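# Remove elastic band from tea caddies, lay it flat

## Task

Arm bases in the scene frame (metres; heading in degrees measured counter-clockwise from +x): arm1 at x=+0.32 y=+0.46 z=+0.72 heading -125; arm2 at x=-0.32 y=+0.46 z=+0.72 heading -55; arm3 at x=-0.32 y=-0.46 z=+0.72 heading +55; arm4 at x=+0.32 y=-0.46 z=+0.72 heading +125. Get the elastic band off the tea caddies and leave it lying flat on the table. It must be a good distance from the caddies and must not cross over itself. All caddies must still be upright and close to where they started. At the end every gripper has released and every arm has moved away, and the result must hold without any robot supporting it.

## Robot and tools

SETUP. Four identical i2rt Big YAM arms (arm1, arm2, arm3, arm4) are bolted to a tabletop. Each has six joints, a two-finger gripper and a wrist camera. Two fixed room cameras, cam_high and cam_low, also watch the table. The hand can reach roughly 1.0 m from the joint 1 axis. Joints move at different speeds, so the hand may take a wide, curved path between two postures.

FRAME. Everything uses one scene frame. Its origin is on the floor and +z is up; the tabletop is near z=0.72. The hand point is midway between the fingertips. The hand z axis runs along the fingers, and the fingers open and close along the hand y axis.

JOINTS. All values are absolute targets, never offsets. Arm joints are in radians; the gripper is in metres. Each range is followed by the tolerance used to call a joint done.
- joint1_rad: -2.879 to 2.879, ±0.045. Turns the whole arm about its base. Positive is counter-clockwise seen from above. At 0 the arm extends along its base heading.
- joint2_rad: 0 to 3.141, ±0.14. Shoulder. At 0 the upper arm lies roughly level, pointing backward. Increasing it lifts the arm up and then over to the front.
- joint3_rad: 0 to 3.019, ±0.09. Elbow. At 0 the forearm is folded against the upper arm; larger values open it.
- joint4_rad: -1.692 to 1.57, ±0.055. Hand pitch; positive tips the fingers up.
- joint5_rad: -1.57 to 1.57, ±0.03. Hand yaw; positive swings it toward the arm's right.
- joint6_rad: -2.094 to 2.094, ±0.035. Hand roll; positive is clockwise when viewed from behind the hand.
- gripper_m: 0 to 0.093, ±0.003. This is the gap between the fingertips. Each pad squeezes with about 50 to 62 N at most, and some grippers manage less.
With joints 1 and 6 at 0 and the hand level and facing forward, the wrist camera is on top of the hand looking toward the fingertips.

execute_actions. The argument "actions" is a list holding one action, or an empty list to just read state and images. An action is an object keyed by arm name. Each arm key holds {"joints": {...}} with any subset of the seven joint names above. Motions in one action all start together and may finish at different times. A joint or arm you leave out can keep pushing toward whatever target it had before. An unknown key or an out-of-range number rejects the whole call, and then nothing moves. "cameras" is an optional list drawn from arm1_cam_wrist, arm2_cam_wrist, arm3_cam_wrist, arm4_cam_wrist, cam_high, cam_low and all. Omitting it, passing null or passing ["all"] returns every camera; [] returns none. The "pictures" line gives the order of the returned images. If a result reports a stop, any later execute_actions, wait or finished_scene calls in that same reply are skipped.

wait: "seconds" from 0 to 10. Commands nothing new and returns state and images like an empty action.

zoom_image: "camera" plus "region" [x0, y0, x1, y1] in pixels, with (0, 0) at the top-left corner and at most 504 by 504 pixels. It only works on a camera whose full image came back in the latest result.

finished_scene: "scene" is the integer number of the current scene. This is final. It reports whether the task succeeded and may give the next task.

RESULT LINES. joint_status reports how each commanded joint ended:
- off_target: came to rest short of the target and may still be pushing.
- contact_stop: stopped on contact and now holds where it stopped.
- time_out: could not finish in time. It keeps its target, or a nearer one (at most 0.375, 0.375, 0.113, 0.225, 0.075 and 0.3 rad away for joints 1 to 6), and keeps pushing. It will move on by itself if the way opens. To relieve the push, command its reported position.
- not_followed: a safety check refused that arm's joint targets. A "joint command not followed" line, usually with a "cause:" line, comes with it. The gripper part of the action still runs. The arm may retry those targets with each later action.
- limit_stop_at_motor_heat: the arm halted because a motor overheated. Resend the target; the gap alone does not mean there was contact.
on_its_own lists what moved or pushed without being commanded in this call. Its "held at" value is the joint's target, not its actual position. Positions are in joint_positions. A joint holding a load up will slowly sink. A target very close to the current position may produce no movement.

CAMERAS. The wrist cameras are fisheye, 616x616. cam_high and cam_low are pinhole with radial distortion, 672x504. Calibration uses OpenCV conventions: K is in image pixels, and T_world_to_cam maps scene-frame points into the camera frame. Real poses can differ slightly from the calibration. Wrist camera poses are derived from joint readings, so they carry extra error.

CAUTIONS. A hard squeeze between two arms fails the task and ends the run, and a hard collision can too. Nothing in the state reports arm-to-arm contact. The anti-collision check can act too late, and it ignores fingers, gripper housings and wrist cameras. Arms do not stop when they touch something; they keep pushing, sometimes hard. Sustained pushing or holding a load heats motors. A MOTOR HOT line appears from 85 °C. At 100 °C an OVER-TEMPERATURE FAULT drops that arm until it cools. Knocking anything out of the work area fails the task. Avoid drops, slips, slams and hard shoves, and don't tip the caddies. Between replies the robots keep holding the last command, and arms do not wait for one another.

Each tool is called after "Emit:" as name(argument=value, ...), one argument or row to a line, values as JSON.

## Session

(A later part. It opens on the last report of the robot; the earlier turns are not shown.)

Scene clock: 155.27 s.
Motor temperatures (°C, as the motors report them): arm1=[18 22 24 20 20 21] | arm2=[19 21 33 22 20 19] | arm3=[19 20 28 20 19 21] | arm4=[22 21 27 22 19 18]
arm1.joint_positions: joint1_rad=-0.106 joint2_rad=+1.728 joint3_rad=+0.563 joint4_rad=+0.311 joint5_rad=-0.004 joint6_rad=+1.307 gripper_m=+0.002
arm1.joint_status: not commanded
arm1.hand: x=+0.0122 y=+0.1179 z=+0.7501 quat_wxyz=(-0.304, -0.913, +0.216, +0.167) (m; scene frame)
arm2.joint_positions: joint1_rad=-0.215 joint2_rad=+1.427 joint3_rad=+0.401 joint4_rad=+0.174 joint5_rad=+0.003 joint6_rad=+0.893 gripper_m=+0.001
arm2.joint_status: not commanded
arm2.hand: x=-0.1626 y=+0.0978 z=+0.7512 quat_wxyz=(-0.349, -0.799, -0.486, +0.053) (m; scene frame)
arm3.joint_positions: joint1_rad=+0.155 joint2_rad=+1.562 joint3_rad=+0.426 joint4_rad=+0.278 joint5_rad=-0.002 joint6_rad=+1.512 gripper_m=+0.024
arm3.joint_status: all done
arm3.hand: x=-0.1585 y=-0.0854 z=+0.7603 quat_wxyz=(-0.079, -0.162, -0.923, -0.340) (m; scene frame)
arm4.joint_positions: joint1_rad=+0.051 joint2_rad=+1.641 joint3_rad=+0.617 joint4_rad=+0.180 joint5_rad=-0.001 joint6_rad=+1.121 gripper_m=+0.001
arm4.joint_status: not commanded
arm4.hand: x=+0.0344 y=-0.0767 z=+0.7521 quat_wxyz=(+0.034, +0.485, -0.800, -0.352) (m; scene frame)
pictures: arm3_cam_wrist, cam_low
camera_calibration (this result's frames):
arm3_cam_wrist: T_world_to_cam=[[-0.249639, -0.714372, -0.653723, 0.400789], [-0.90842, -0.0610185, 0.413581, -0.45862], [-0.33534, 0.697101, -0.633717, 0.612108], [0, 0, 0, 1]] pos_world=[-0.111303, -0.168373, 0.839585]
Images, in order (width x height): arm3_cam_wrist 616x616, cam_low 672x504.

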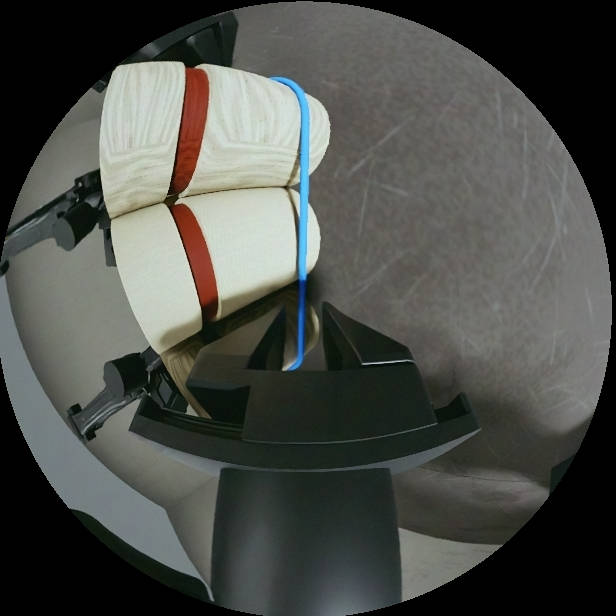

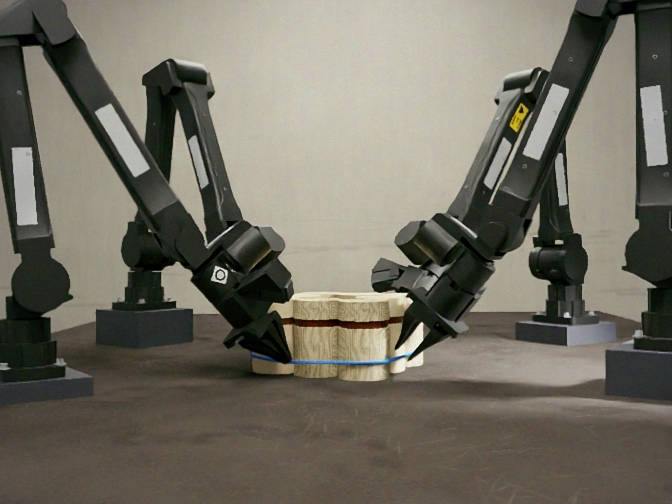

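Emit:
execute_actions(
  actions=[
    {"arm3":{"joints":{"joint1_rad":0.137,"joint2_rad":1.64,"joint3_rad":0.467,"joint4_rad":0.35}}},
  ],
  cameras=["arm3_cam_wrist","cam_low"],
)

Emit:
zoom_image(
  camera="cam_low",
  region=[230,270,470,400],
)

Scene clock: 163.07 s.
Motor temperatures (°C, as the motors report them): arm1=[18 22 24 20 20 21] | arm2=[19 21 33 22 20 19] | arm3=[19 20 28 20 19 21] | arm4=[22 21 27 22 19 18]
arm1.joint_positions: joint1_rad=-0.106 joint2_rad=+1.728 joint3_rad=+0.563 joint4_rad=+0.311 joint5_rad=-0.004 joint6_rad=+1.307 gripper_m=+0.002
arm1.joint_status: not commanded
arm1.hand: x=+0.0122 y=+0.1179 z=+0.7501 quat_wxyz=(-0.304, -0.913, +0.216, +0.167) (m; scene frame)
arm2.joint_positions: joint1_rad=-0.215 joint2_rad=+1.427 joint3_rad=+0.401 joint4_rad=+0.174 joint5_rad=+0.003 joint6_rad=+0.893 gripper_m=+0.001
arm2.joint_status: not commanded
arm2.hand: x=-0.1626 y=+0.0978 z=+0.7512 quat_wxyz=(-0.349, -0.799, -0.486, +0.053) (m; scene frame)
arm3.joint_positions: joint1_rad=+0.149 joint2_rad=+1.621 joint3_rad=+0.445 joint4_rad=+0.330 joint5_rad=-0.002 joint6_rad=+1.512 gripper_m=+0.024
arm3.joint_status: all done
arm3.hand: x=-0.1521 y=-0.0768 z=+0.7517 quat_wxyz=(-0.082, -0.164, -0.920, -0.345) (m; scene frame)
arm4.joint_positions: joint1_rad=+0.051 joint2_rad=+1.641 joint3_rad=+0.617 joint4_rad=+0.180 joint5_rad=-0.001 joint6_rad=+1.121 gripper_m=+0.001
arm4.joint_status: not commanded
arm4.hand: x=+0.0344 y=-0.0767 z=+0.7521 quat_wxyz=(+0.034, +0.485, -0.800, -0.352) (m; scene frame)
pictures: arm3_cam_wrist, cam_low
camera_calibration (this result's frames):
arm3_cam_wrist: T_world_to_cam=[[-0.250777, -0.705461, -0.6629, 0.410276], [-0.910665, -0.0603344, 0.408716, -0.445344], [-0.328329, 0.706176, -0.627308, 0.599742], [0, 0, 0, 1]] pos_world=[-0.105759, -0.16096, 0.830214]
Images, in order (width x height): arm3_cam_wrist 616x616, cam_low 672x504.

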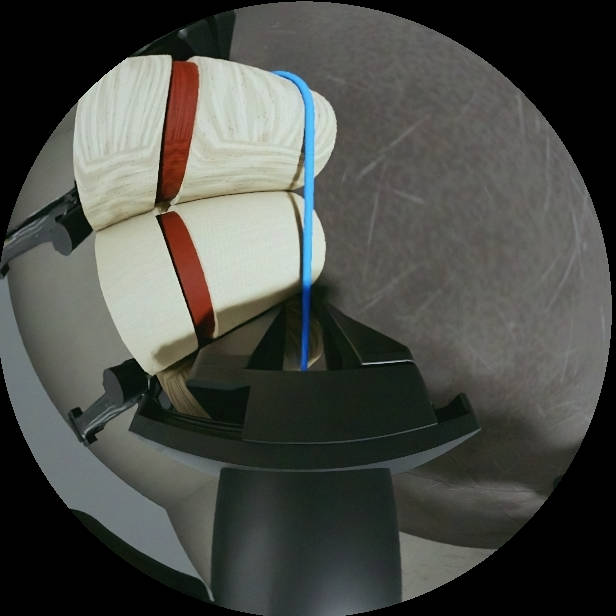

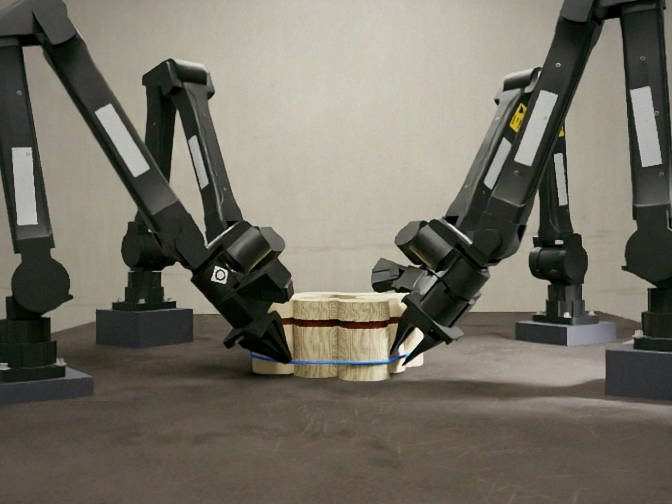

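Region (230, 270, 470, 400) of cam_low's 672x504 image, scaled by 2.100, with more detail than that image has; it fills the top 273 rows of this view, and the rest is white.

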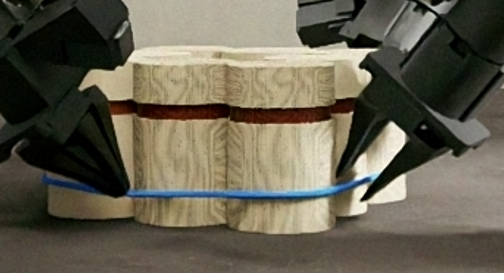

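Emit:
execute_actions(
  actions=[
    {"arm3":{"joints":{"joint2_rad":1.685,"joint4_rad":0.38,"gripper_m":0.018}}},
  ],
  cameras=["cam_low"],
)

Emit:
zoom_image(
  camera="cam_low",
  region=[230,270,470,400],
)

Emit:
execute_actions(
  actions=[
    {"arm3":{"joints":{"gripper_m":0}}},
  ],
  cameras=["arm3_cam_wrist","cam_low","cam_high"],
)

Emit:
zoom_image(
  camera="cam_high",
  region=[250,160,410,320],
)

Scene clock: 172.97 s.
Motor temperatures (°C, as the motors report them): arm1=[18 22 24 20 20 21] | arm2=[19 21 33 22 20 19] | arm3=[19 20 28 20 19 21] | arm4=[22 21 27 22 19 18]
arm1.joint_positions: joint1_rad=-0.106 joint2_rad=+1.728 joint3_rad=+0.563 joint4_rad=+0.311 joint5_rad=-0.004 joint6_rad=+1.307 gripper_m=+0.002
arm1.joint_status: not commanded
arm1.hand: x=+0.0122 y=+0.1179 z=+0.7501 quat_wxyz=(-0.304, -0.913, +0.216, +0.167) (m; scene frame)
arm2.joint_positions: joint1_rad=-0.215 joint2_rad=+1.427 joint3_rad=+0.401 joint4_rad=+0.174 joint5_rad=+0.003 joint6_rad=+0.893 gripper_m=+0.001
arm2.joint_status: not commanded
arm2.hand: x=-0.1626 y=+0.0978 z=+0.7512 quat_wxyz=(-0.349, -0.799, -0.486, +0.053) (m; scene frame)
arm3.joint_positions: joint1_rad=+0.149 joint2_rad=+1.665 joint3_rad=+0.446 joint4_rad=+0.361 joint5_rad=-0.002 joint6_rad=+1.512 gripper_m=+0.018
arm3.joint_status: all done
arm3.hand: x=-0.1523 y=-0.0778 z=+0.7396 quat_wxyz=(-0.080, -0.165, -0.922, -0.340) (m; scene frame)
arm4.joint_positions: joint1_rad=+0.051 joint2_rad=+1.641 joint3_rad=+0.617 joint4_rad=+0.180 joint5_rad=-0.001 joint6_rad=+1.121 gripper_m=+0.001
arm4.joint_status: not commanded
arm4.hand: x=+0.0344 y=-0.0767 z=+0.7521 quat_wxyz=(+0.034, +0.485, -0.800, -0.352) (m; scene frame)
pictures: cam_low
Images, in order (width x height): cam_low 672x504.

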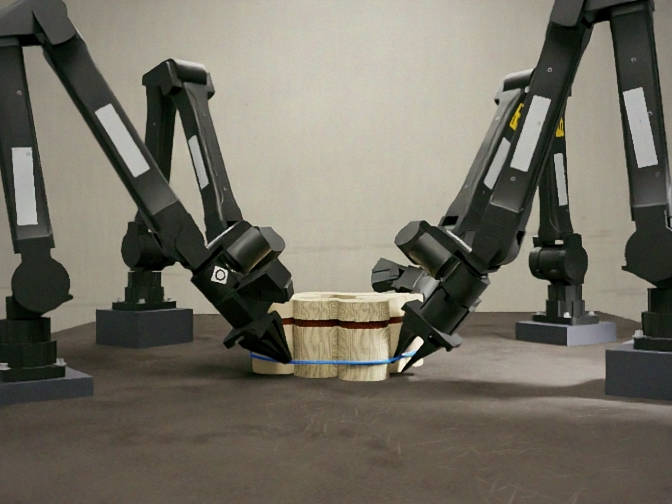

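Region (230, 270, 470, 400) of cam_low's 672x504 image, scaled by 2.100, with more detail than that image has; it fills the top 273 rows of this view, and the rest is white.

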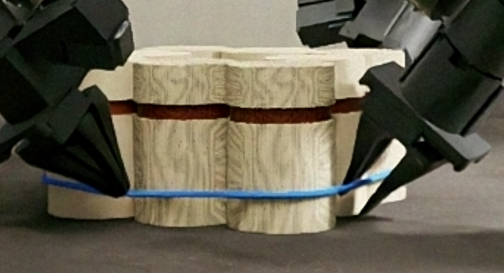

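Scene clock: 173.43 s.
Motor temperatures (°C, as the motors report them): arm1=[18 22 24 20 20 21] | arm2=[19 21 34 22 20 19] | arm3=[19 20 28 20 19 21] | arm4=[22 21 27 22 19 18]
arm1.joint_positions: joint1_rad=-0.106 joint2_rad=+1.728 joint3_rad=+0.563 joint4_rad=+0.311 joint5_rad=-0.004 joint6_rad=+1.307 gripper_m=+0.002
arm1.joint_status: not commanded
arm1.hand: x=+0.0122 y=+0.1179 z=+0.7501 quat_wxyz=(-0.304, -0.913, +0.216, +0.167) (m; scene frame)
arm2.joint_positions: joint1_rad=-0.215 joint2_rad=+1.427 joint3_rad=+0.401 joint4_rad=+0.174 joint5_rad=+0.003 joint6_rad=+0.893 gripper_m=+0.001
arm2.joint_status: not commanded
arm2.hand: x=-0.1626 y=+0.0978 z=+0.7512 quat_wxyz=(-0.349, -0.799, -0.486, +0.053) (m; scene frame)
arm3.joint_positions: joint1_rad=+0.149 joint2_rad=+1.665 joint3_rad=+0.448 joint4_rad=+0.364 joint5_rad=-0.002 joint6_rad=+1.512 gripper_m=+0.002
arm3.joint_status: all done
arm3.hand: x=-0.1516 y=-0.0763 z=+0.7408 quat_wxyz=(-0.081, -0.165, -0.922, -0.342) (m; scene frame)
arm4.joint_positions: joint1_rad=+0.051 joint2_rad=+1.641 joint3_rad=+0.617 joint4_rad=+0.180 joint5_rad=-0.001 joint6_rad=+1.121 gripper_m=+0.001
arm4.joint_status: not commanded
arm4.hand: x=+0.0344 y=-0.0767 z=+0.7521 quat_wxyz=(+0.034, +0.485, -0.800, -0.352) (m; scene frame)
pictures: arm3_cam_wrist, cam_high, cam_low
camera_calibration (this result's frames):
arm3_cam_wrist: T_world_to_cam=[[-0.252768, -0.709302, -0.658027, 0.399305], [-0.909742, -0.0572809, 0.411203, -0.441904], [-0.32936, 0.702574, -0.630803, 0.594842], [0, 0, 0, 1]] pos_world=[-0.10517, -0.160005, 0.819694]
Images, in order (width x height): arm3_cam_wrist 616x616, cam_high 672x504, cam_low 672x504.

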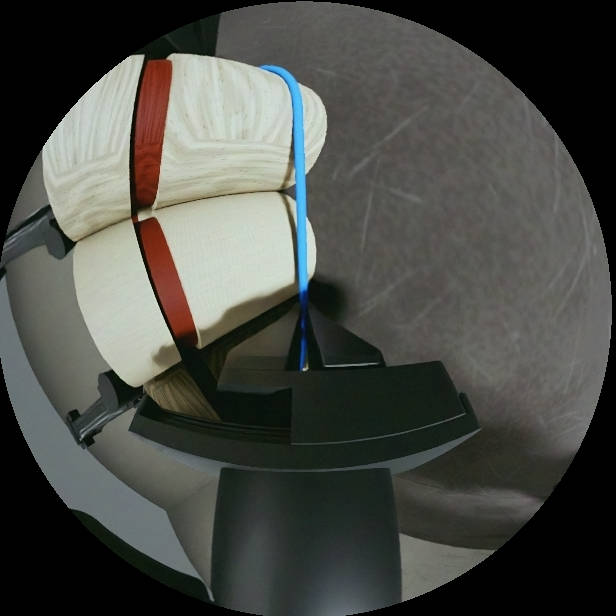

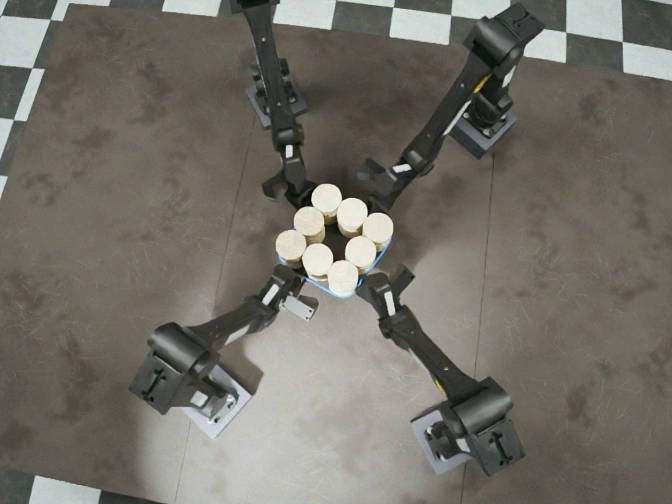

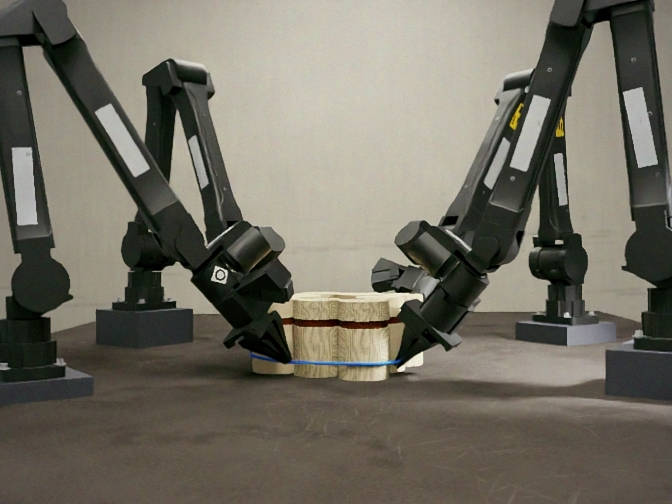

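Region (250, 160, 410, 320) of cam_high's 672x504 image, scaled by 3.150, with more detail than that image has.

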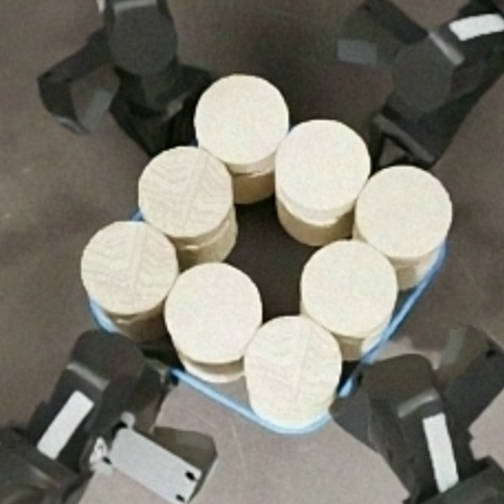

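Emit:
execute_actions(
  actions=[
    {"arm1":{"joints":{"joint1_rad":-0.068,"joint2_rad":1.525,"joint3_rad":0.436,"joint4_rad":0.15}},"arm2":{"joints":{"joint1_rad":-0.274,"joint2_rad":1.19,"joint3_rad":0.33,"joint4_rad":-0.075}},"arm3":{"joints":{"joint1_rad":0.246,"joint2_rad":1.42,"joint3_rad":0.364,"joint4_rad":0.117}},"arm4":{"joints":{"joint1_rad":0.05,"joint2_rad":1.45,"joint3_rad":0.505,"joint4_rad":0.0}}},
  ],
  cameras=["cam_high","cam_low"],
)

Emit:
zoom_image(
  camera="cam_high",
  region=[230,140,430,340],
)

Scene clock: 205.37 s.
Motor temperatures (°C, as the motors report them): arm1=[18 22 24 20 20 21] | arm2=[19 21 34 22 20 19] | arm3=[19 20 28 20 19 21] | arm4=[22 21 27 22 19 18]
arm1.joint_positions: joint1_rad=-0.075 joint2_rad=+1.514 joint3_rad=+0.467 joint4_rad=+0.186 joint5_rad=+0.003 joint6_rad=+1.311 gripper_m=+0.002
arm1.joint_status: all done
arm1.hand: x=+0.0485 y=+0.1403 z=+0.7879 quat_wxyz=(-0.303, -0.916, +0.205, +0.163) (m; scene frame)
arm2.joint_positions: joint1_rad=-0.256 joint2_rad=+1.186 joint3_rad=+0.353 joint4_rad=-0.042 joint5_rad=-0.015 joint6_rad=+0.897 gripper_m=+0.001
arm2.joint_status: all done
arm2.hand: x=-0.1880 y=+0.1283 z=+0.7834 quat_wxyz=(-0.338, -0.812, -0.473, +0.049) (m; scene frame)
arm3.joint_positions: joint1_rad=+0.227 joint2_rad=+1.418 joint3_rad=+0.383 joint4_rad=+0.157 joint5_rad=+0.017 joint6_rad=+1.515 gripper_m=+0.002
arm3.joint_status: all done
arm3.hand: x=-0.1907 y=-0.0993 z=+0.7806 quat_wxyz=(-0.074, -0.134, -0.931, -0.332) (m; scene frame)
arm4.joint_positions: joint1_rad=+0.052 joint2_rad=+1.444 joint3_rad=+0.529 joint4_rad=+0.044 joint5_rad=-0.007 joint6_rad=+1.126 gripper_m=+0.001
arm4.joint_status: all done
arm4.hand: x=+0.0600 y=-0.1139 z=+0.7830 quat_wxyz=(+0.036, +0.487, -0.804, -0.340) (m; scene frame)
pictures: cam_high, cam_low
Images, in order (width x height): cam_high 672x504, cam_low 672x504.

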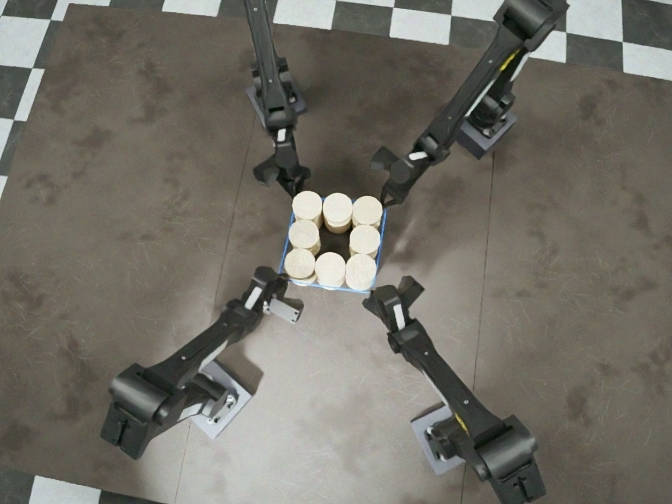

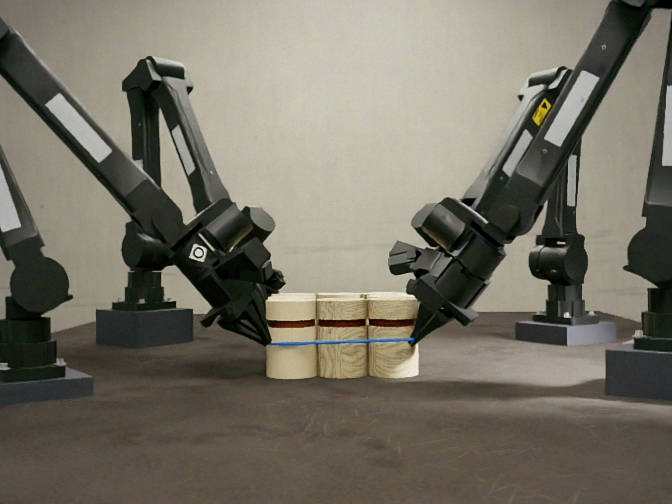

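Region (230, 140, 430, 340) of cam_high's 672x504 image, scaled by 2.520, with more detail than that image has.

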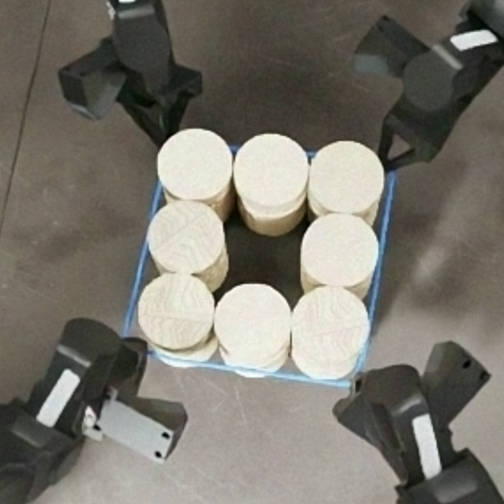

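Emit:
execute_actions(
  actions=[
    {"arm1":{"joints":{"joint1_rad":0.112,"joint2_rad":1.595,"joint3_rad":0.507,"joint4_rad":0.135}},"arm2":{"joints":{"joint1_rad":-0.022,"joint2_rad":1.13,"joint3_rad":0.28,"joint4_rad":-0.095}},"arm3":{"joints":{"joint1_rad":0.438,"joint2_rad":1.595,"joint3_rad":0.56,"joint4_rad":0.084}},"arm4":{"joints":{"joint1_rad":0.265,"joint2_rad":1.517,"joint3_rad":0.575,"joint4_rad":-0.005}}},
  ],
  cameras=["cam_high","cam_low"],
)

Emit:
zoom_image(
  camera="cam_high",
  region=[250,160,410,320],
)

Scene clock: 227.60 s.
Motor temperatures (°C, as the motors report them): arm1=[18 22 23 20 20 21] | arm2=[19 21 31 22 20 19] | arm3=[19 20 27 20 20 21] | arm4=[22 21 25 22 19 18]
arm1.joint_positions: joint1_rad=+0.079 joint2_rad=+1.574 joint3_rad=+0.517 joint4_rad=+0.150 joint5_rad=+0.022 joint6_rad=+1.314 gripper_m=+0.002
arm1.joint_status: all done
arm1.hand: x=+0.0925 y=+0.0949 z=+0.7752 quat_wxyz=(-0.291, -0.936, +0.140, +0.138) (m; scene frame)
arm2.joint_positions: joint1_rad=-0.030 joint2_rad=+1.126 joint3_rad=+0.311 joint4_rad=-0.064 joint5_rad=+0.003 joint6_rad=+0.900 gripper_m=+0.001
arm2.joint_status: all done
arm2.hand: x=-0.1297 y=+0.1793 z=+0.7815 quat_wxyz=(-0.339, -0.757, -0.558, +0.018) (m; scene frame)
arm3.joint_positions: joint1_rad=+0.426 joint2_rad=+1.573 joint3_rad=+0.562 joint4_rad=+0.111 joint5_rad=+0.008 joint6_rad=+1.520 gripper_m=+0.002
arm3.joint_status: all done
arm3.hand: x=-0.2579 y=-0.0182 z=+0.7760 quat_wxyz=(-0.034, -0.041, -0.943, -0.328) (m; scene frame)
arm4.joint_positions: joint1_rad=+0.273 joint2_rad=+1.511 joint3_rad=+0.574 joint4_rad=+0.006 joint5_rad=+0.000 joint6_rad=+1.127 gripper_m=+0.001
arm4.joint_status: all done
arm4.hand: x=-0.0141 y=-0.1738 z=+0.7663 quat_wxyz=(+0.065, +0.578, -0.754, -0.306) (m; scene frame)
pictures: cam_high, cam_low
Images, in order (width x height): cam_high 672x504, cam_low 672x504.

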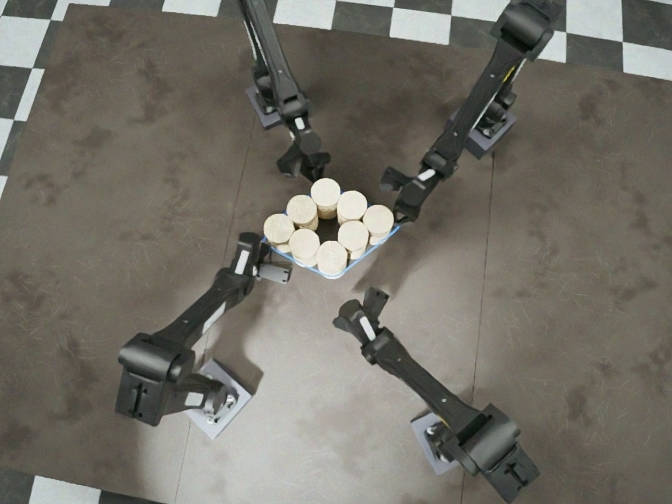

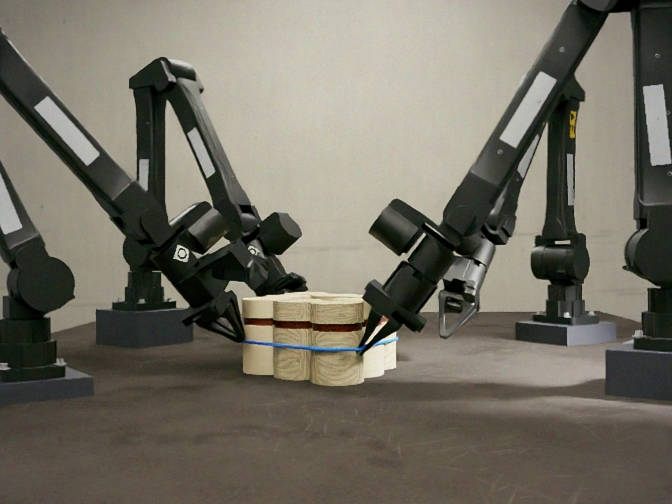

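Region (250, 160, 410, 320) of cam_high's 672x504 image, scaled by 3.150, with more detail than that image has.

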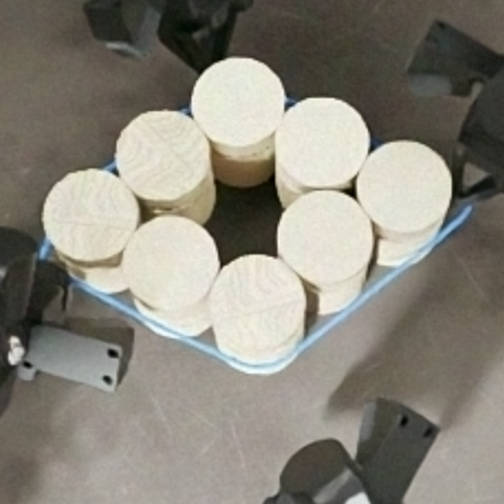

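Emit:
execute_actions(
  actions=[
    {"arm4":{"joints":{"joint1_rad":0.076,"joint2_rad":1.51,"joint3_rad":0.67,"joint4_rad":0.04,"joint6_rad":1.46,"gripper_m":0.026}}},
  ],
  cameras=["cam_high","arm4_cam_wrist"],
)

Emit:
zoom_image(
  camera="cam_high",
  region=[250,160,410,320],
)

Scene clock: 244.00 s.
Motor temperatures (°C, as the motors report them): arm1=[18 22 23 20 21 21] | arm2=[19 21 30 21 20 19] | arm3=[19 20 27 20 20 21] | arm4=[22 21 26 22 19 18]
arm1.joint_positions: joint1_rad=+0.079 joint2_rad=+1.574 joint3_rad=+0.517 joint4_rad=+0.150 joint5_rad=+0.022 joint6_rad=+1.314 gripper_m=+0.002
arm1.joint_status: not commanded
arm1.hand: x=+0.0925 y=+0.0949 z=+0.7752 quat_wxyz=(-0.291, -0.936, +0.140, +0.138) (m; scene frame)
arm2.joint_positions: joint1_rad=-0.030 joint2_rad=+1.126 joint3_rad=+0.311 joint4_rad=-0.064 joint5_rad=+0.003 joint6_rad=+0.900 gripper_m=+0.001
arm2.joint_status: not commanded
arm2.hand: x=-0.1297 y=+0.1793 z=+0.7815 quat_wxyz=(-0.339, -0.757, -0.558, +0.018) (m; scene frame)
arm3.joint_positions: joint1_rad=+0.426 joint2_rad=+1.573 joint3_rad=+0.562 joint4_rad=+0.111 joint5_rad=+0.008 joint6_rad=+1.521 gripper_m=+0.002
arm3.joint_status: not commanded
arm3.hand: x=-0.2579 y=-0.0182 z=+0.7760 quat_wxyz=(-0.034, -0.042, -0.943, -0.328) (m; scene frame)
arm4.joint_positions: joint1_rad=+0.068 joint2_rad=+1.511 joint3_rad=+0.644 joint4_rad=+0.025 joint5_rad=+0.000 joint6_rad=+1.451 gripper_m=+0.026
arm4.joint_status: all done
arm4.hand: x=+0.0282 y=-0.0815 z=+0.7965 quat_wxyz=(+0.094, +0.355, -0.865, -0.342) (m; scene frame)
pictures: arm4_cam_wrist, cam_high
camera_calibration (this result's frames):
arm4_cam_wrist: T_world_to_cam=[[0.552807, -0.517085, -0.653473, 0.46175], [-0.360364, -0.855414, 0.372028, -0.350518], [-0.75136, 0.0298288, -0.659218, 0.674994], [0, 0, 0, 1]] pos_world=[0.125591, -0.0812079, 0.877112]
Images, in order (width x height): arm4_cam_wrist 616x616, cam_high 672x504.

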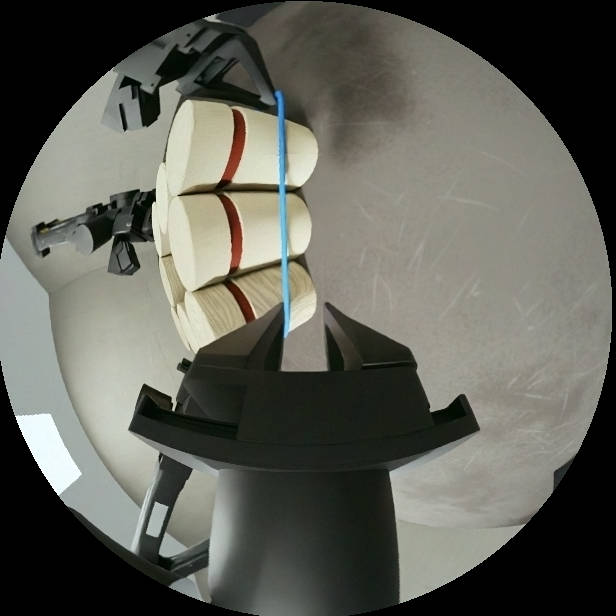

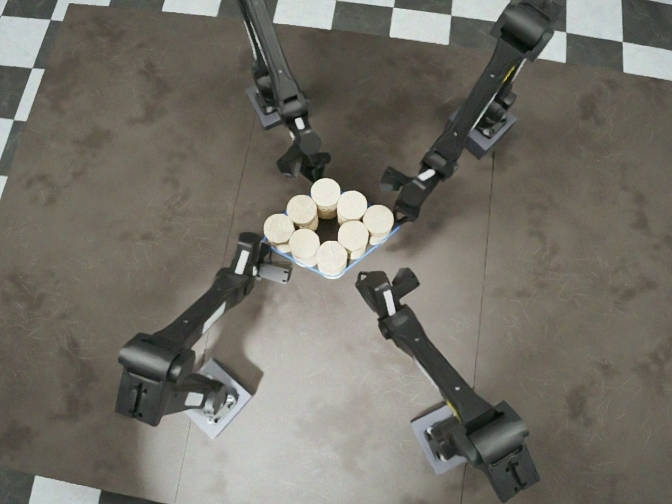

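Region (250, 160, 410, 320) of cam_high's 672x504 image, scaled by 3.150, with more detail than that image has.

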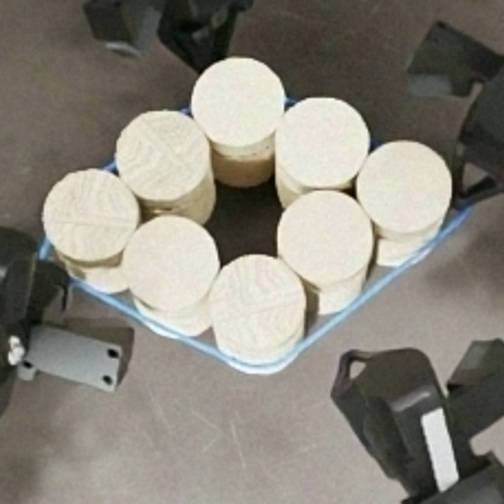

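Emit:
execute_actions(
  actions=[],
)

Scene clock: 271.17 s.
Motor temperatures (°C, as the motors report them): arm1=[18 22 23 20 21 21] | arm2=[19 21 29 21 20 19] | arm3=[19 20 27 19 20 21] | arm4=[22 21 28 22 19 18]
arm1.joint_positions: joint1_rad=+0.079 joint2_rad=+1.574 joint3_rad=+0.517 joint4_rad=+0.150 joint5_rad=+0.022 joint6_rad=+1.314 gripper_m=+0.002
arm1.joint_status: not commanded
arm1.hand: x=+0.0925 y=+0.0949 z=+0.7752 quat_wxyz=(-0.291, -0.936, +0.140, +0.138) (m; scene frame)
arm2.joint_positions: joint1_rad=-0.030 joint2_rad=+1.126 joint3_rad=+0.311 joint4_rad=-0.064 joint5_rad=+0.003 joint6_rad=+0.900 gripper_m=+0.001
arm2.joint_status: not commanded
arm2.hand: x=-0.1297 y=+0.1793 z=+0.7815 quat_wxyz=(-0.339, -0.757, -0.558, +0.018) (m; scene frame)
arm3.joint_positions: joint1_rad=+0.426 joint2_rad=+1.573 joint3_rad=+0.562 joint4_rad=+0.111 joint5_rad=+0.008 joint6_rad=+1.521 gripper_m=+0.002
arm3.joint_status: not commanded
arm3.hand: x=-0.2579 y=-0.0182 z=+0.7760 quat_wxyz=(-0.034, -0.042, -0.943, -0.328) (m; scene frame)
arm4.joint_positions: joint1_rad=+0.068 joint2_rad=+1.511 joint3_rad=+0.644 joint4_rad=+0.025 joint5_rad=+0.000 joint6_rad=+1.451 gripper_m=+0.026
arm4.joint_status: all done
arm4.hand: x=+0.0282 y=-0.0815 z=+0.7965 quat_wxyz=(+0.094, +0.355, -0.865, -0.342) (m; scene frame)
pictures: arm1_cam_wrist, arm2_cam_wrist, arm3_cam_wrist, arm4_cam_wrist, cam_high, cam_low
camera_calibration (this result's frames):
arm1_cam_wrist: T_world_to_cam=[[0.177069, 0.7831, -0.596155, 0.372661], [0.945308, 0.0332711, 0.324478, -0.340384], [0.273934, -0.621005, -0.73438, 0.724492], [0, 0, 0, 1]] pos_world=[0.0573182, 0.169407, 0.864663]
arm2_cam_wrist: T_world_to_cam=[[-0.858306, 0.139416, -0.493836, 0.248758], [0.094859, 0.988906, 0.114312, -0.247679], [0.504294, 0.0512695, -0.862009, 0.858654], [0, 0, 0, 1]] pos_world=[-0.196009, 0.166228, 0.891325]
arm3_cam_wrist: T_world_to_cam=[[-0.0612766, -0.780732, -0.621855, 0.456817], [-0.861022, -0.273788, 0.428581, -0.554662], [-0.504863, 0.561692, -0.65545, 0.512536], [0, 0, 0, 1]] pos_world=[-0.190823, -0.0830959, 0.857733]
arm4_cam_wrist: T_world_to_cam=[[0.552529, -0.517344, -0.653504, 0.461762], [-0.360534, -0.855254, 0.372232, -0.350663], [-0.751483, 0.0299416, -0.659072, 0.674891], [0, 0, 0, 1]] pos_world=[0.125607, -0.0812233, 0.877092]
Images, in order (width x height): arm1_cam_wrist 616x616, arm2_cam_wrist 616x616, arm3_cam_wrist 616x616, arm4_cam_wrist 616x616, cam_high 672x504, cam_low 672x504.

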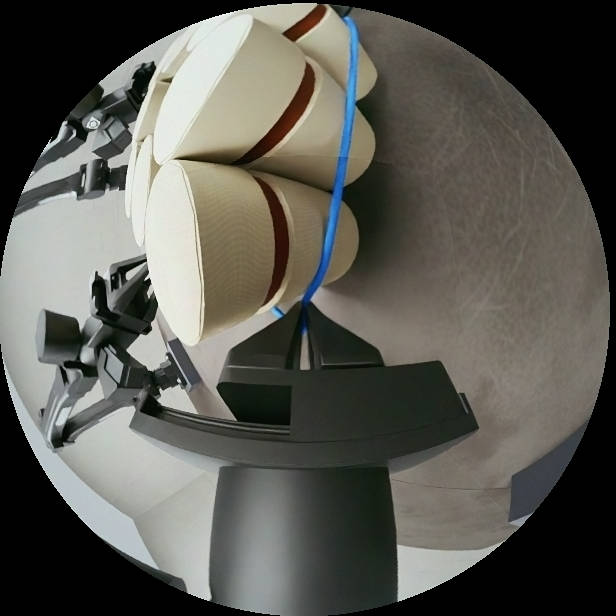

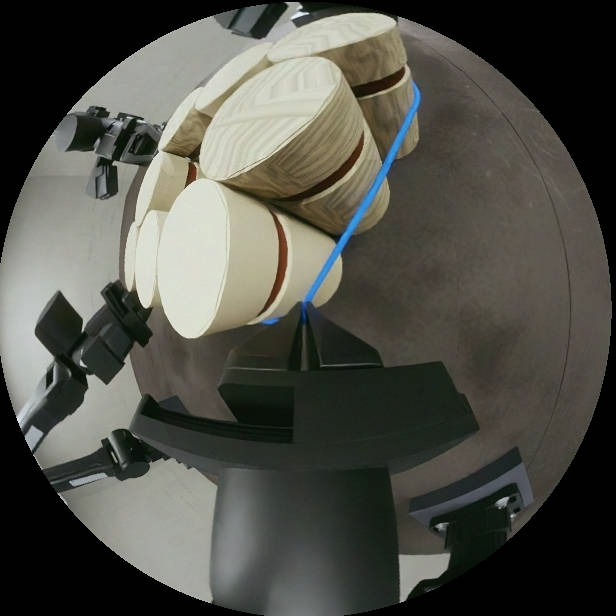

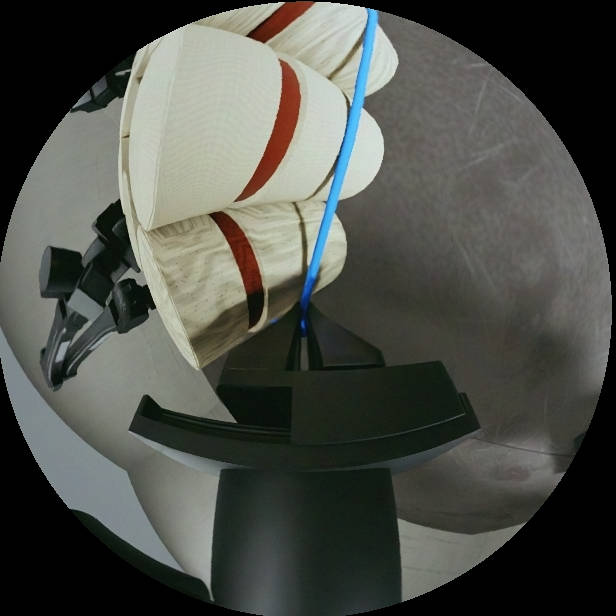

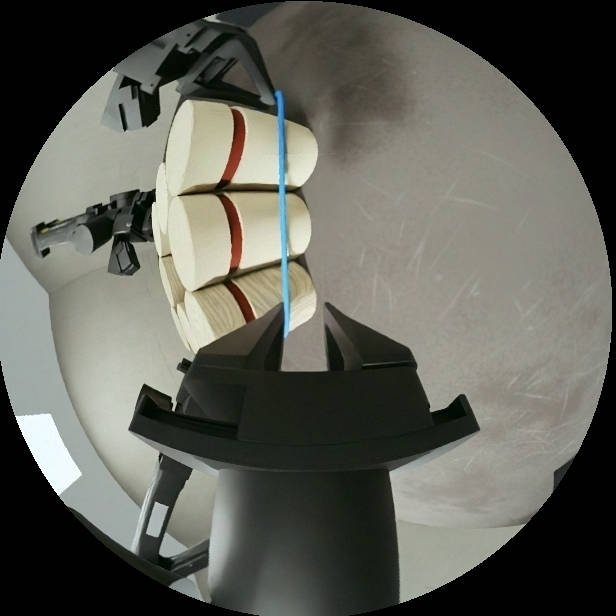

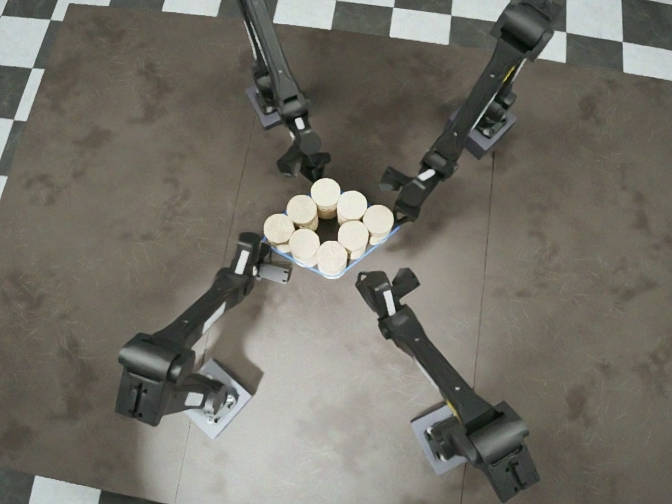

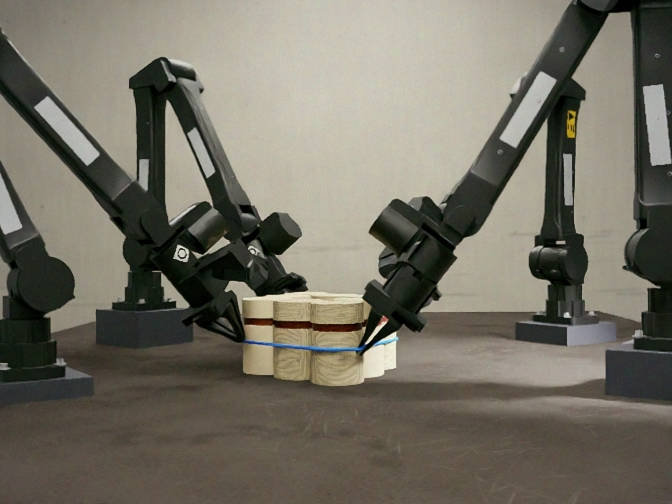

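Emit:
execute_actions(
  actions=[
    {"arm4":{"joints":{"joint1_rad":0.085,"joint2_rad":1.61,"joint3_rad":0.73,"joint4_rad":0.085}}},
  ],
  cameras=["arm4_cam_wrist","cam_high"],
)

Scene clock: 283.07 s.
Motor temperatures (°C, as the motors report them): arm1=[18 22 23 20 21 21] | arm2=[19 21 29 21 20 19] | arm3=[19 20 27 19 20 21] | arm4=[22 21 28 22 19 18]
arm1.joint_positions: joint1_rad=+0.079 joint2_rad=+1.574 joint3_rad=+0.517 joint4_rad=+0.150 joint5_rad=+0.022 joint6_rad=+1.314 gripper_m=+0.002
arm1.joint_status: not commanded
arm1.hand: x=+0.0925 y=+0.0949 z=+0.7752 quat_wxyz=(-0.291, -0.936, +0.140, +0.138) (m; scene frame)
arm2.joint_positions: joint1_rad=-0.030 joint2_rad=+1.126 joint3_rad=+0.311 joint4_rad=-0.064 joint5_rad=+0.003 joint6_rad=+0.900 gripper_m=+0.001
arm2.joint_status: not commanded
arm2.hand: x=-0.1297 y=+0.1793 z=+0.7815 quat_wxyz=(-0.339, -0.757, -0.558, +0.018) (m; scene frame)
arm3.joint_positions: joint1_rad=+0.426 joint2_rad=+1.573 joint3_rad=+0.562 joint4_rad=+0.111 joint5_rad=+0.008 joint6_rad=+1.521 gripper_m=+0.002
arm3.joint_status: not commanded
arm3.hand: x=-0.2579 y=-0.0182 z=+0.7760 quat_wxyz=(-0.034, -0.042, -0.943, -0.328) (m; scene frame)
arm4.joint_positions: joint1_rad=+0.077 joint2_rad=+1.612 joint3_rad=+0.699 joint4_rad=+0.067 joint5_rad=+0.000 joint6_rad=+1.451 gripper_m=+0.026
arm4.joint_status: all done
arm4.hand: x=+0.0099 y=-0.0654 z=+0.7783 quat_wxyz=(+0.095, +0.359, -0.864, -0.340) (m; scene frame)
pictures: arm4_cam_wrist, cam_high
camera_calibration (this result's frames):
arm4_cam_wrist: T_world_to_cam=[[0.55849, -0.514498, -0.650677, 0.466233], [-0.353736, -0.85723, 0.374203, -0.338375], [-0.750306, 0.0211797, -0.660751, 0.649386], [0, 0, 0, 1]] pos_world=[0.107157, -0.0639427, 0.85907]
Images, in order (width x height): arm4_cam_wrist 616x616, cam_high 672x504.

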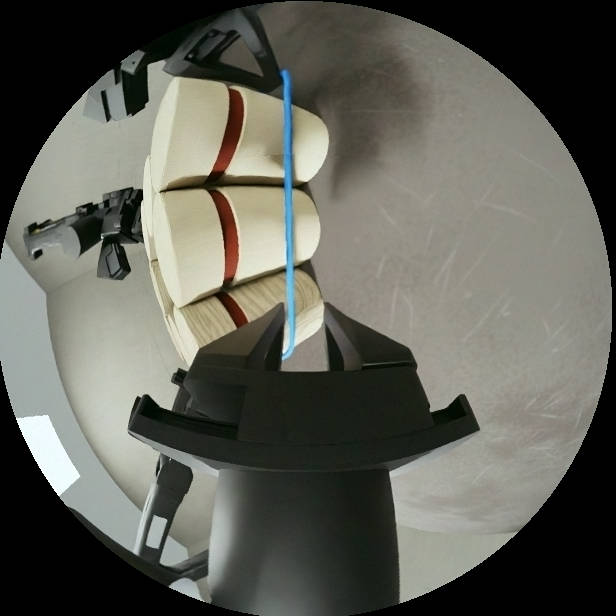

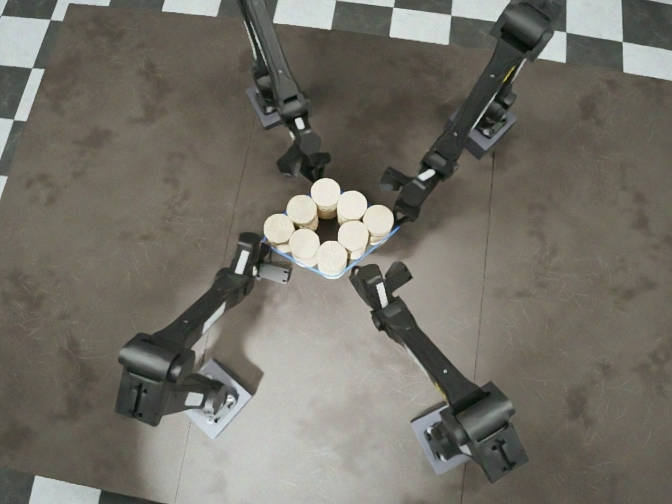

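Emit:
execute_actions(
  actions=[
    {"arm4":{"joints":{"joint2_rad":1.70,"joint3_rad":0.785,"joint4_rad":0.122}}},
  ],
  cameras=["arm4_cam_wrist","cam_high"],
)

Emit:
zoom_image(
  camera="cam_high",
  region=[250,160,410,320],
)

Scene clock: 294.20 s.
Motor temperatures (°C, as the motors report them): arm1=[18 22 23 20 21 21] | arm2=[19 21 29 21 20 19] | arm3=[19 20 27 19 20 21] | arm4=[22 21 28 22 19 18]
arm1.joint_positions: joint1_rad=+0.079 joint2_rad=+1.574 joint3_rad=+0.517 joint4_rad=+0.150 joint5_rad=+0.022 joint6_rad=+1.314 gripper_m=+0.002
arm1.joint_status: not commanded
arm1.hand: x=+0.0925 y=+0.0949 z=+0.7752 quat_wxyz=(-0.291, -0.936, +0.140, +0.138) (m; scene frame)
arm2.joint_positions: joint1_rad=-0.030 joint2_rad=+1.126 joint3_rad=+0.311 joint4_rad=-0.064 joint5_rad=+0.003 joint6_rad=+0.900 gripper_m=+0.001
arm2.joint_status: not commanded
arm2.hand: x=-0.1297 y=+0.1793 z=+0.7815 quat_wxyz=(-0.339, -0.757, -0.558, +0.018) (m; scene frame)
arm3.joint_positions: joint1_rad=+0.426 joint2_rad=+1.573 joint3_rad=+0.562 joint4_rad=+0.111 joint5_rad=+0.008 joint6_rad=+1.521 gripper_m=+0.002
arm3.joint_status: not commanded
arm3.hand: x=-0.2579 y=-0.0182 z=+0.7760 quat_wxyz=(-0.034, -0.042, -0.943, -0.328) (m; scene frame)
arm4.joint_positions: joint1_rad=+0.077 joint2_rad=+1.701 joint3_rad=+0.756 joint4_rad=+0.104 joint5_rad=+0.000 joint6_rad=+1.452 gripper_m=+0.026
arm4.joint_status: all done
arm4.hand: x=-0.0051 y=-0.0463 z=+0.7630 quat_wxyz=(+0.096, +0.358, -0.863, -0.342) (m; scene frame)
pictures: arm4_cam_wrist, cam_high
camera_calibration (this result's frames):
arm4_cam_wrist: T_world_to_cam=[[0.555905, -0.511822, -0.654987, 0.477915], [-0.352583, -0.858749, 0.3718, -0.319815], [-0.752765, 0.0242519, -0.657843, 0.625508], [0, 0, 0, 1]] pos_world=[0.0924243, -0.0452036, 0.843421]
Images, in order (width x height): arm4_cam_wrist 616x616, cam_high 672x504.

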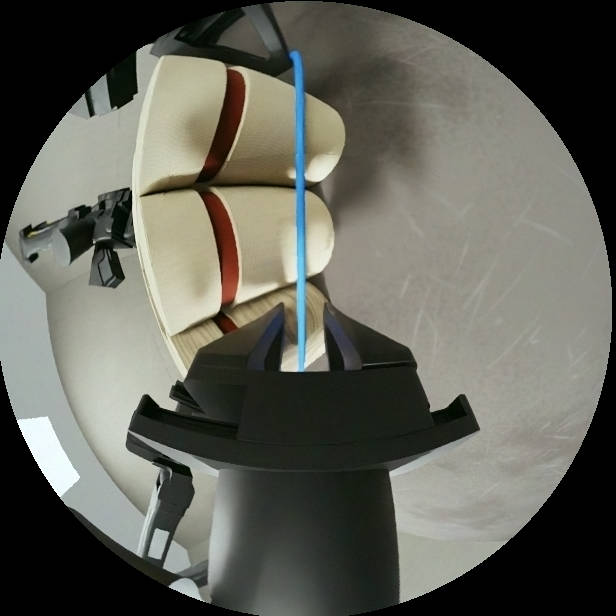

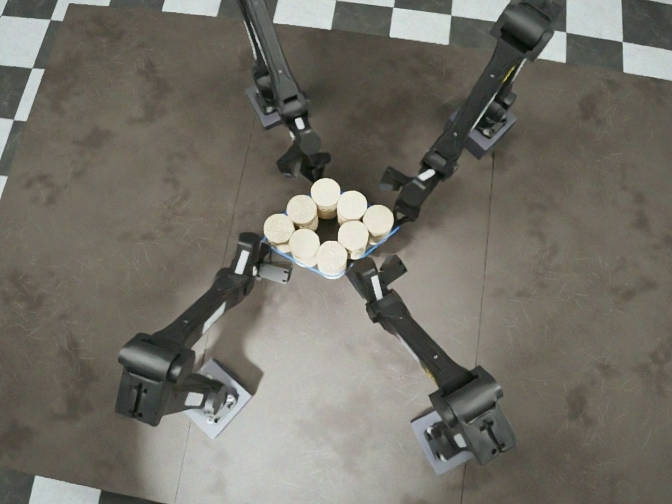

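Region (250, 160, 410, 320) of cam_high's 672x504 image, scaled by 3.150, with more detail than that image has.

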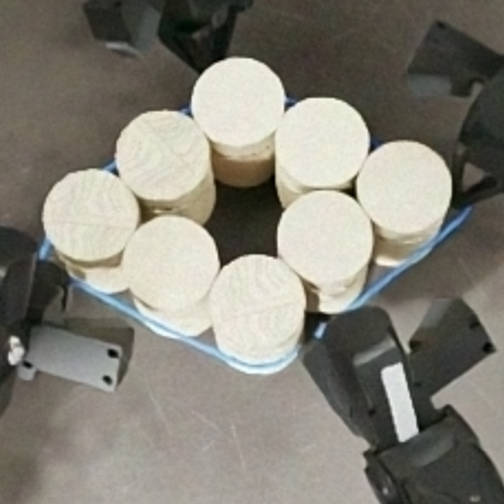

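Emit:
execute_actions(
  actions=[
    {"arm4":{"joints":{"joint1_rad":0.06,"joint2_rad":1.748,"joint3_rad":0.818,"joint4_rad":0.14}}},
  ],
  cameras=["arm4_cam_wrist","cam_high"],
)

Emit:
zoom_image(
  camera="cam_high",
  region=[250,160,410,320],
)

Scene clock: 300.27 s.
Motor temperatures (°C, as the motors report them): arm1=[18 22 23 20 21 21] | arm2=[19 21 29 21 20 19] | arm3=[19 20 27 19 20 21] | arm4=[22 21 28 22 19 18]
arm1.joint_positions: joint1_rad=+0.079 joint2_rad=+1.574 joint3_rad=+0.517 joint4_rad=+0.150 joint5_rad=+0.022 joint6_rad=+1.314 gripper_m=+0.002
arm1.joint_status: not commanded
arm1.hand: x=+0.0925 y=+0.0949 z=+0.7752 quat_wxyz=(-0.291, -0.936, +0.140, +0.138) (m; scene frame)
arm2.joint_positions: joint1_rad=-0.030 joint2_rad=+1.126 joint3_rad=+0.311 joint4_rad=-0.064 joint5_rad=+0.003 joint6_rad=+0.900 gripper_m=+0.001
arm2.joint_status: not commanded
arm2.hand: x=-0.1297 y=+0.1793 z=+0.7815 quat_wxyz=(-0.339, -0.757, -0.558, +0.018) (m; scene frame)
arm3.joint_positions: joint1_rad=+0.426 joint2_rad=+1.573 joint3_rad=+0.562 joint4_rad=+0.111 joint5_rad=+0.008 joint6_rad=+1.521 gripper_m=+0.002
arm3.joint_status: not commanded
arm3.hand: x=-0.2579 y=-0.0182 z=+0.7760 quat_wxyz=(-0.034, -0.042, -0.943, -0.328) (m; scene frame)
arm4.joint_positions: joint1_rad=+0.066 joint2_rad=+1.744 joint3_rad=+0.779 joint4_rad=+0.119 joint5_rad=+0.000 joint6_rad=+1.452 gripper_m=+0.026
arm4.joint_status: all done
arm4.hand: x=-0.0061 y=-0.0363 z=+0.7523 quat_wxyz=(+0.093, +0.354, -0.866, -0.340) (m; scene frame)
pictures: arm4_cam_wrist, cam_high
camera_calibration (this result's frames):
arm4_cam_wrist: T_world_to_cam=[[0.55288, -0.520437, -0.650745, 0.472985], [-0.362425, -0.853416, 0.374605, -0.309577], [-0.750314, 0.0287343, -0.660456, 0.619689], [0, 0, 0, 1]] pos_world=[0.0912586, -0.0358457, 0.833039]
Images, in order (width x height): arm4_cam_wrist 616x616, cam_high 672x504.

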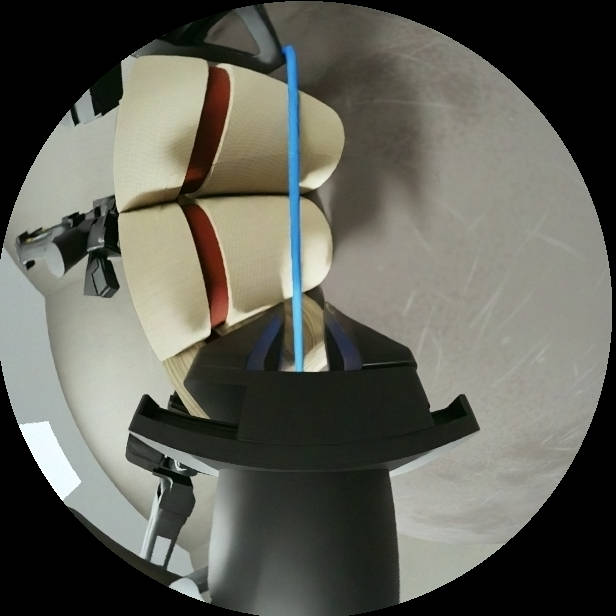

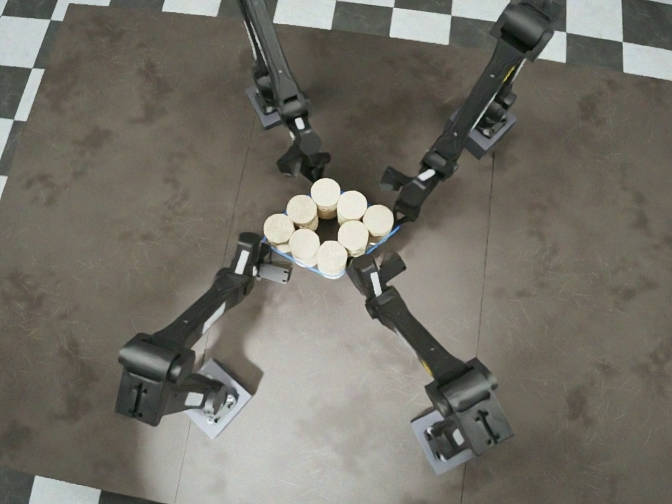

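Region (250, 160, 410, 320) of cam_high's 672x504 image, scaled by 3.150, with more detail than that image has.

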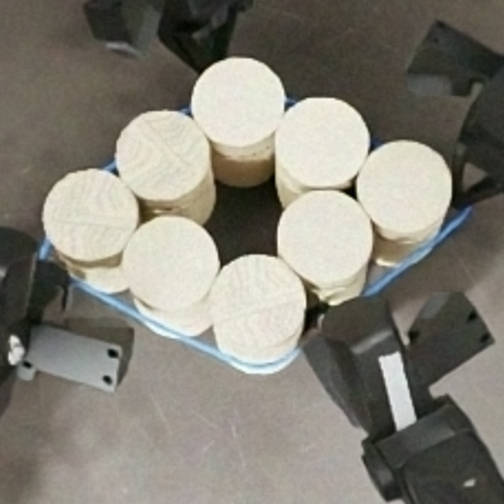

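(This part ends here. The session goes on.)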